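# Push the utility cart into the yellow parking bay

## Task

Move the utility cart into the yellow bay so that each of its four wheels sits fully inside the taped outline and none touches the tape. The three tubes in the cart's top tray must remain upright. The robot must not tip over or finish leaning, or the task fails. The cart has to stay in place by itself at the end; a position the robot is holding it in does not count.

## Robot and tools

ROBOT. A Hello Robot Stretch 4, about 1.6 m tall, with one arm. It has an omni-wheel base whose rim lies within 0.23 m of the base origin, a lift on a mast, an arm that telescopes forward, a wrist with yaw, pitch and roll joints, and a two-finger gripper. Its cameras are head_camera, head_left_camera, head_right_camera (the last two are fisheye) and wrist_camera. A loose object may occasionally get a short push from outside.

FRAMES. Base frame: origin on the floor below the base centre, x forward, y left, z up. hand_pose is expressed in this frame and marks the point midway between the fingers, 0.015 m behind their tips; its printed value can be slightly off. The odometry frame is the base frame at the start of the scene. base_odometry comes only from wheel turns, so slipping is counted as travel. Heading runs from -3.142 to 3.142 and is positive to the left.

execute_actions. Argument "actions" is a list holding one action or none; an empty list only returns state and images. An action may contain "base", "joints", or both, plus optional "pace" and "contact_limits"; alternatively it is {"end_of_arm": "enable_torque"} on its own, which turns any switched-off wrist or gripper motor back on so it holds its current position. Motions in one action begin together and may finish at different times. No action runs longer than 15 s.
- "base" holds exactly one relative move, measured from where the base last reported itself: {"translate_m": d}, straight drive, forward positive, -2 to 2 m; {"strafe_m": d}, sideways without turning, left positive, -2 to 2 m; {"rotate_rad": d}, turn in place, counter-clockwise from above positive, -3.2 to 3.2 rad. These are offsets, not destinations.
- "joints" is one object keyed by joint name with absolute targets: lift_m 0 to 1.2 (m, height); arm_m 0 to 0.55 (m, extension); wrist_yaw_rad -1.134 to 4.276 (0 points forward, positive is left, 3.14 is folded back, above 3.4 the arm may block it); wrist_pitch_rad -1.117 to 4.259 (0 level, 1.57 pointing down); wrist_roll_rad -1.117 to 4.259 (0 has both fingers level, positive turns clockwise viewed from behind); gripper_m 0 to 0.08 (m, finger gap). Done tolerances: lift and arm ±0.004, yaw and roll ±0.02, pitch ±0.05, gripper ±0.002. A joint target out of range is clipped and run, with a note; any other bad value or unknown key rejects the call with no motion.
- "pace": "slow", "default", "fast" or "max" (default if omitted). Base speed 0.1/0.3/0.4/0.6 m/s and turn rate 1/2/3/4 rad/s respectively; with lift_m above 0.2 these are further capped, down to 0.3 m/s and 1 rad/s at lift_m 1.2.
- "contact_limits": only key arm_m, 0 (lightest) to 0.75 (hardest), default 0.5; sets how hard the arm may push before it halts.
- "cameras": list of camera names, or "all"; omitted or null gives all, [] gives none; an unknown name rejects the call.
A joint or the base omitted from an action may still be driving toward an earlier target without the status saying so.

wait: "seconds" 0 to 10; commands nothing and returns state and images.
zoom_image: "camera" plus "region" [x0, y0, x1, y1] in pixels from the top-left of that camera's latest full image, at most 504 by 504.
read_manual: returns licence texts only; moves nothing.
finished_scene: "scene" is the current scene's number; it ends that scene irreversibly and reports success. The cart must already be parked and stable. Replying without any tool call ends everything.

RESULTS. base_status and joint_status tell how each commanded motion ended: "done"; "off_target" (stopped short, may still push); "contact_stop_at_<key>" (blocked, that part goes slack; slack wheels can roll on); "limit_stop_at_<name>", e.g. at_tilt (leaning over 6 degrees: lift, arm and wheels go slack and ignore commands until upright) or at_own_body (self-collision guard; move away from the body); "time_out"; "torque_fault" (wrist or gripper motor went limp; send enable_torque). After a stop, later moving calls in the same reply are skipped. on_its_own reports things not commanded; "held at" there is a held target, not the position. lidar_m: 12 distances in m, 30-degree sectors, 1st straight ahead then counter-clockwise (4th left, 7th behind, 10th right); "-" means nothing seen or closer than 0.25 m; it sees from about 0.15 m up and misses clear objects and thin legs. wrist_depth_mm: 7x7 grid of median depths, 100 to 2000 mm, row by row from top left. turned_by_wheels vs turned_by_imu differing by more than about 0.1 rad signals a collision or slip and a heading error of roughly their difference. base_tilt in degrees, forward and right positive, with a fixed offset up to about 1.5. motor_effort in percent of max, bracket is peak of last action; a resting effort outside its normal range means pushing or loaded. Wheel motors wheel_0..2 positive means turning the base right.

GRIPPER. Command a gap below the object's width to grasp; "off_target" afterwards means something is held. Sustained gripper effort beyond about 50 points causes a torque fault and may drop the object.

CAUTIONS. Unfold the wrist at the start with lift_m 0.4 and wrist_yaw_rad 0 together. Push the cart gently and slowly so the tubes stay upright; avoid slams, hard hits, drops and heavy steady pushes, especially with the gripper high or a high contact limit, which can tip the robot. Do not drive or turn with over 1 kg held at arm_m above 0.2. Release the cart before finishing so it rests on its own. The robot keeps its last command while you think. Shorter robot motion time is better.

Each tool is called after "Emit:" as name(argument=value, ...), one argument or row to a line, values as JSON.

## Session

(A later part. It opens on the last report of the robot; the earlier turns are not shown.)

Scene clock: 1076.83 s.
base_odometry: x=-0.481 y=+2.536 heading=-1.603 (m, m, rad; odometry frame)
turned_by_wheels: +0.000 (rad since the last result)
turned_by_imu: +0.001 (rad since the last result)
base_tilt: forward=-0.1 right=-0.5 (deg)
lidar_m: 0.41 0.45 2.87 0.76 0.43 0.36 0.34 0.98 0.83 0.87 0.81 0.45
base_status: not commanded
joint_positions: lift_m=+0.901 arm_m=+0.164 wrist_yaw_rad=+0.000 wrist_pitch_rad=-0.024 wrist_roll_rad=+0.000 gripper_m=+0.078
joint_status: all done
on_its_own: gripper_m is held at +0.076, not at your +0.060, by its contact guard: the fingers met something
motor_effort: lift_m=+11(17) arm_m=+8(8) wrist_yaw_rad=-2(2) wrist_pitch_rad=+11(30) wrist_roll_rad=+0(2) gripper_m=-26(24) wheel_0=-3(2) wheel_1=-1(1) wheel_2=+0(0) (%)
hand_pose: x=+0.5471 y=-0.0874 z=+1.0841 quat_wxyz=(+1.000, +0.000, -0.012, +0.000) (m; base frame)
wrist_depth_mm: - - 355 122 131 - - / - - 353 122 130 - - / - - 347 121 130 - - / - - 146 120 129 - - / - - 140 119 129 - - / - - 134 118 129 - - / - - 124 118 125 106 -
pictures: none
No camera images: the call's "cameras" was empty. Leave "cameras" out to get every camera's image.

Emit:
execute_actions(
  actions=[
    {"joints": {"gripper_m": 0.08, "arm_m": 0.152}, "pace": "slow"},
  ],
  cameras=[],
)

Emit:
execute_actions(
  actions=[
    {"joints": {"lift_m": 0.865}, "pace": "slow"},
  ],
  cameras=["wrist_camera"],
)

Scene clock: 1081.27 s.
base_odometry: x=-0.481 y=+2.536 heading=-1.603 (m, m, rad; odometry frame)
turned_by_wheels: +0.000 (rad since the last result)
turned_by_imu: +0.001 (rad since the last result)
base_tilt: forward=-0.1 right=-0.4 (deg)
lidar_m: 0.42 0.43 2.89 0.75 0.42 0.35 0.36 0.98 0.81 0.88 0.80 0.45
base_status: not commanded
joint_positions: lift_m=+0.901 arm_m=+0.154 wrist_yaw_rad=+0.000 wrist_pitch_rad=-0.025 wrist_roll_rad=+0.000 gripper_m=+0.080
joint_status: all done
motor_effort: lift_m=+11(12) arm_m=-9(8) wrist_yaw_rad=-1(2) wrist_pitch_rad=+14(14) wrist_roll_rad=+1(0) gripper_m=+3(26) wheel_0=-2(3) wheel_1=-2(2) wheel_2=+0(0) (%)
hand_pose: x=+0.5371 y=-0.0873 z=+1.0843 quat_wxyz=(+1.000, +0.000, -0.013, +0.000) (m; base frame)
wrist_depth_mm: - - 368 119 126 - - / - - 368 118 126 - - / - - 359 118 127 - - / - - 142 118 127 - - / - - 138 118 128 - - / - - 134 118 129 - - / - - 125 117 125 106 -
pictures: none
No camera images: the call's "cameras" was empty. Leave "cameras" out to get every camera's image.

Scene clock: 1082.40 s.
base_odometry: x=-0.481 y=+2.536 heading=-1.603 (m, m, rad; odometry frame)
turned_by_wheels: +0.000 (rad since the last result)
turned_by_imu: +0.000 (rad since the last result)
base_tilt: forward=+0.0 right=-0.5 (deg)
lidar_m: 0.41 0.45 2.88 0.76 0.42 0.36 0.36 0.98 0.83 0.88 0.80 0.44
base_status: not commanded
joint_positions: lift_m=+0.866 arm_m=+0.154 wrist_yaw_rad=+0.001 wrist_pitch_rad=-0.043 wrist_roll_rad=+0.000 gripper_m=+0.080
joint_status: all done
on_its_own: wrist_pitch_rad is at rest, and its effort (+67) is outside its rest range (-23 to +23)
motor_effort: lift_m=+4(11) arm_m=-8(9) wrist_yaw_rad=-3(3) wrist_pitch_rad=+67(76) wrist_roll_rad=+0(1) gripper_m=+0(2) wheel_0=-2(2) wheel_1=-1(1) wheel_2=+1(1) (%)
hand_pose: x=+0.5370 y=-0.0872 z=+1.0538 quat_wxyz=(+1.000, +0.000, -0.022, +0.000) (m; base frame)
wrist_depth_mm: - - 377 126 135 - - / - - 368 125 134 - - / - - 364 124 133 - - / - - 357 123 133 - - / - - 146 122 132 - - / - - 133 121 132 - - / - - 126 120 127 106 -
pictures: wrist_camera
camera_calibration (this result's frames):
wrist_camera: T_world_to_cam=[[0.030233, -0.998357, 0.0486833, -0.15374], [0.0728679, -0.0463745, -0.996263, 1.06454], [0.996883, 0.0336675, 0.0713461, -0.458169], [0, 0, 0, 1]] pos_world=[0.383819, -0.0886943, 1.10074]
Images, in order (width x height): wrist_camera 616x392.

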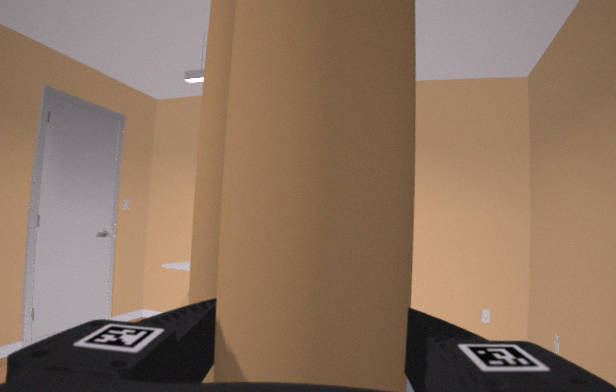

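Emit:
execute_actions(
  actions=[
    {"joints": {"arm_m": 0.14}, "pace": "slow"},
  ],
  cameras=[],
)

Scene clock: 1087.67 s.
base_odometry: x=-0.481 y=+2.536 heading=-1.603 (m, m, rad; odometry frame)
turned_by_wheels: +0.000 (rad since the last result)
turned_by_imu: +0.001 (rad since the last result)
base_tilt: forward=-0.2 right=-0.4 (deg)
lidar_m: 0.42 0.45 2.88 0.75 0.42 0.36 0.36 0.98 0.83 0.87 0.79 0.45
base_status: not commanded
joint_positions: lift_m=+0.866 arm_m=+0.142 wrist_yaw_rad=+0.001 wrist_pitch_rad=-0.044 wrist_roll_rad=+0.000 gripper_m=+0.080
joint_status: all done
on_its_own: wrist_pitch_rad is at rest, and its effort (+69) is outside its rest range (-23 to +23)
motor_effort: lift_m=+4(4) arm_m=-9(9) wrist_yaw_rad=-3(3) wrist_pitch_rad=+69(69) wrist_roll_rad=+0(0) gripper_m=+0(2) wheel_0=-2(2) wheel_1=-1(1) wheel_2=+0(1) (%)
hand_pose: x=+0.5250 y=-0.0872 z=+1.0538 quat_wxyz=(+1.000, +0.000, -0.022, +0.001) (m; base frame)
wrist_depth_mm: - - 392 121 129 - - / - - 384 121 129 - - / - - 377 121 129 - - / - - 373 120 130 - - / - - 143 120 131 - - / - - 133 120 131 - - / - - 126 120 127 106 -
pictures: none
No camera images: the call's "cameras" was empty. Leave "cameras" out to get every camera's image.

Emit:
execute_actions(
  actions=[
    {"joints": {"lift_m": 0.845}, "pace": "slow"},
  ],
  cameras=[],
)

Scene clock: 1098.00 s.
base_odometry: x=-0.481 y=+2.536 heading=-1.603 (m, m, rad; odometry frame)
turned_by_wheels: +0.000 (rad since the last result)
turned_by_imu: +0.001 (rad since the last result)
base_tilt: forward=+0.2 right=-0.5 (deg)
lidar_m: 0.41 0.45 2.88 0.76 0.44 0.36 0.36 0.97 0.84 0.86 0.80 0.44
base_status: not commanded
joint_positions: lift_m=+0.845 arm_m=+0.141 wrist_yaw_rad=+0.001 wrist_pitch_rad=-0.017 wrist_roll_rad=+0.000 gripper_m=+0.080
joint_status: all done
motor_effort: lift_m=+15(16) arm_m=-8(9) wrist_yaw_rad=-3(4) wrist_pitch_rad=-7(67) wrist_roll_rad=+0(0) gripper_m=+0(2) wheel_0=-2(2) wheel_1=-1(2) wheel_2=+1(1) (%)
hand_pose: x=+0.5251 y=-0.0873 z=+1.0273 quat_wxyz=(+1.000, +0.000, -0.009, +0.000) (m; base frame)
wrist_depth_mm: - - 375 152 473 - - / - - 375 151 473 - - / - - 373 149 469 - - / - - 373 147 462 - - / - - 368 146 466 - - / - - 152 145 165 - - / - - 148 144 150 106 -
pictures: none
No camera images: the call's "cameras" was empty. Leave "cameras" out to get every camera's image.

Emit:
execute_actions(
  actions=[],
  cameras=["head_camera", "wrist_camera"],
)

Scene clock: 1100.27 s.
base_odometry: x=-0.481 y=+2.536 heading=-1.603 (m, m, rad; odometry frame)
turned_by_wheels: +0.000 (rad since the last result)
turned_by_imu: +0.001 (rad since the last result)
base_tilt: forward=+0.0 right=-0.4 (deg)
lidar_m: 0.42 0.45 2.88 0.76 0.43 0.35 0.35 0.98 0.83 0.86 0.80 0.45
base_status: not commanded
joint_positions: lift_m=+0.845 arm_m=+0.141 wrist_yaw_rad=+0.000 wrist_pitch_rad=-0.017 wrist_roll_rad=+0.000 gripper_m=+0.080
joint_status: all done
motor_effort: lift_m=+15(16) arm_m=-8(9) wrist_yaw_rad=-1(4) wrist_pitch_rad=-8(67) wrist_roll_rad=+0(0) gripper_m=+0(2) wheel_0=-2(2) wheel_1=-1(2) wheel_2=+0(1) (%)
hand_pose: x=+0.5250 y=-0.0874 z=+1.0273 quat_wxyz=(+1.000, +0.000, -0.009, +0.000) (m; base frame)
wrist_depth_mm: - - 377 142 158 - - / - - 377 140 158 - - / - - 373 140 159 - - / - - 373 139 160 - - / - - 368 139 163 - - / - - 147 138 151 - - / - - 142 138 145 106 -
pictures: head_camera, wrist_camera
camera_calibration (this result's frames):
wrist_camera: T_world_to_cam=[[0.0306051, -0.998379, 0.0479792, -0.151753], [0.0467472, -0.0465194, -0.997823, 1.05435], [0.998438, 0.0327813, 0.0452477, -0.418414], [0, 0, 0, 1]] pos_world=[0.373117, -0.0887429, 1.07826]
Images, in order (width x height): head_camera 420x560, wrist_camera 616x392.

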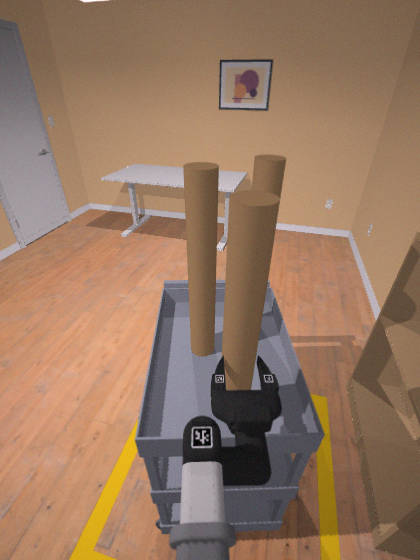

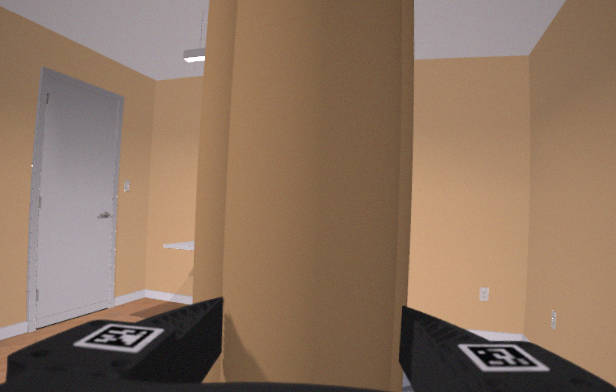

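Emit:
execute_actions(
  actions=[
    {"joints": {"arm_m": 0.0}, "pace": "slow"},
  ],
)

Scene clock: 1105.47 s.
base_odometry: x=-0.481 y=+2.536 heading=-1.603 (m, m, rad; odometry frame)
turned_by_wheels: +0.000 (rad since the last result)
turned_by_imu: +0.001 (rad since the last result)
base_tilt: forward=-0.2 right=-0.4 (deg)
lidar_m: 0.42 0.46 2.88 0.76 0.41 0.35 0.36 0.97 0.84 0.87 0.80 0.45
base_status: not commanded
joint_positions: lift_m=+0.845 arm_m=+0.002 wrist_yaw_rad=+0.000 wrist_pitch_rad=-0.017 wrist_roll_rad=+0.000 gripper_m=+0.080
joint_status: all done
motor_effort: lift_m=+15(15) arm_m=-8(9) wrist_yaw_rad=-1(1) wrist_pitch_rad=-8(10) wrist_roll_rad=+0(0) gripper_m=+0(2) wheel_0=-2(2) wheel_1=-2(1) wheel_2=+0(0) (%)
hand_pose: x=+0.3853 y=-0.0874 z=+1.0273 quat_wxyz=(+1.000, +0.000, -0.009, +0.000) (m; base frame)
wrist_depth_mm: - - - 286 - - - / - - - 283 - - - / - - - 282 - - - / - - - 282 - - - / - - - 281 - - - / - - 504 279 615 - - / - - 404 278 603 106 -
pictures: head_camera, head_left_camera, head_right_camera, wrist_camera
camera_calibration (this result's frames):
wrist_camera: T_world_to_cam=[[0.0306086, -0.998379, 0.0479765, -0.147476], [0.0466595, -0.0465194, -0.997827, 1.06089], [0.998442, 0.0327806, 0.04516, -0.278892], [0, 0, 0, 1]] pos_world=[0.233471, -0.088743, 1.07826]
Images, in order (width x height): head_camera 420x560, head_left_camera 420x672, head_right_camera 420x672, wrist_camera 616x392.

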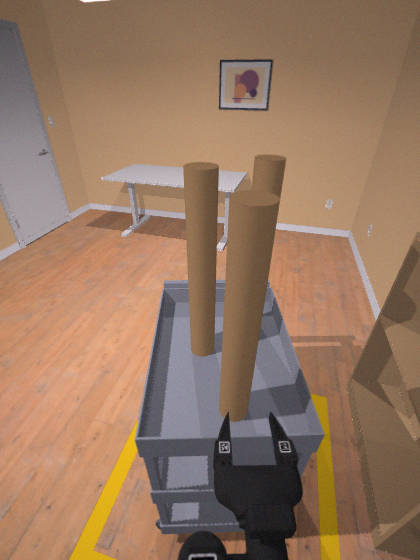

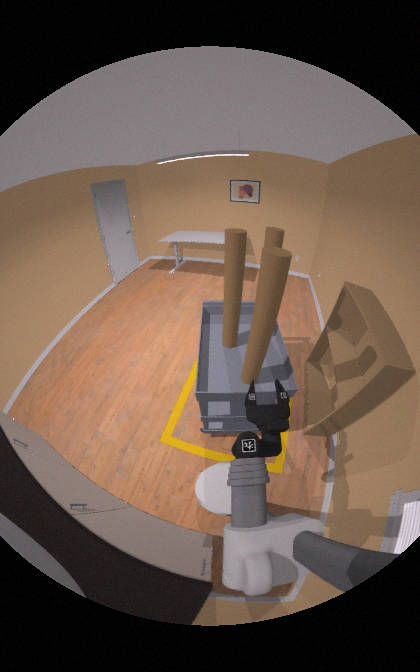

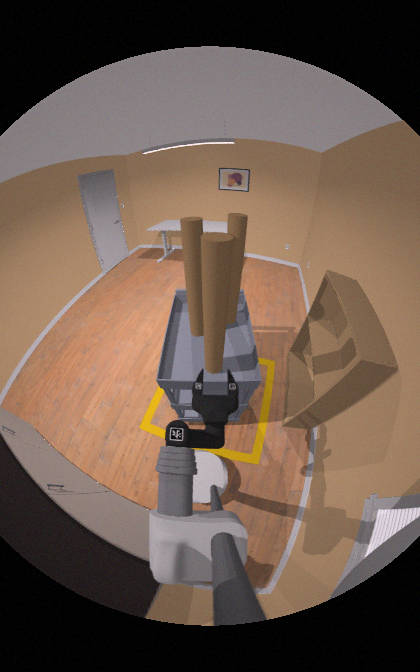

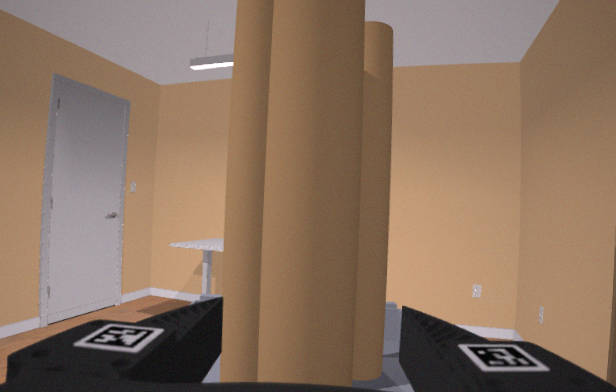

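Emit:
zoom_image(
  camera="head_camera",
  region=[60, 260, 360, 560],
)

Emit:
zoom_image(
  camera="head_left_camera",
  region=[130, 280, 330, 480],
)

Emit:
zoom_image(
  camera="head_right_camera",
  region=[120, 280, 320, 480],
)

Region (60, 260, 360, 560) of head_camera's 420x560 image, scaled by 1.680, with more detail than that image has.

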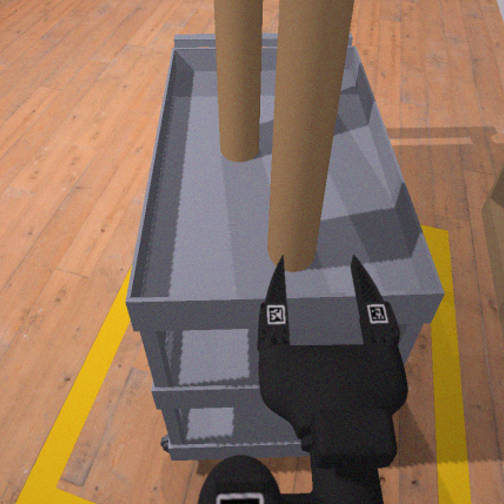

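Region (130, 280, 330, 480) of head_left_camera's 420x672 image, scaled by 2.520, with more detail than that image has.

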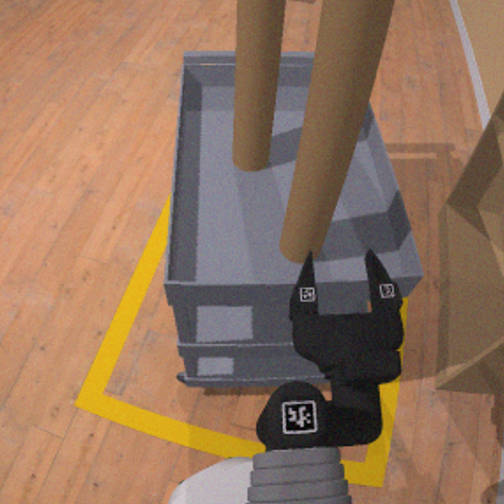

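Region (120, 280, 320, 480) of head_right_camera's 420x672 image, scaled by 2.520, with more detail than that image has.

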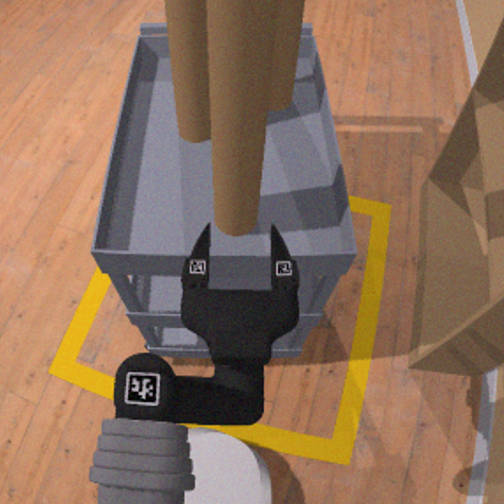

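Emit:
finished_scene(
  scene=1,
)

The scene is finished: the task was done.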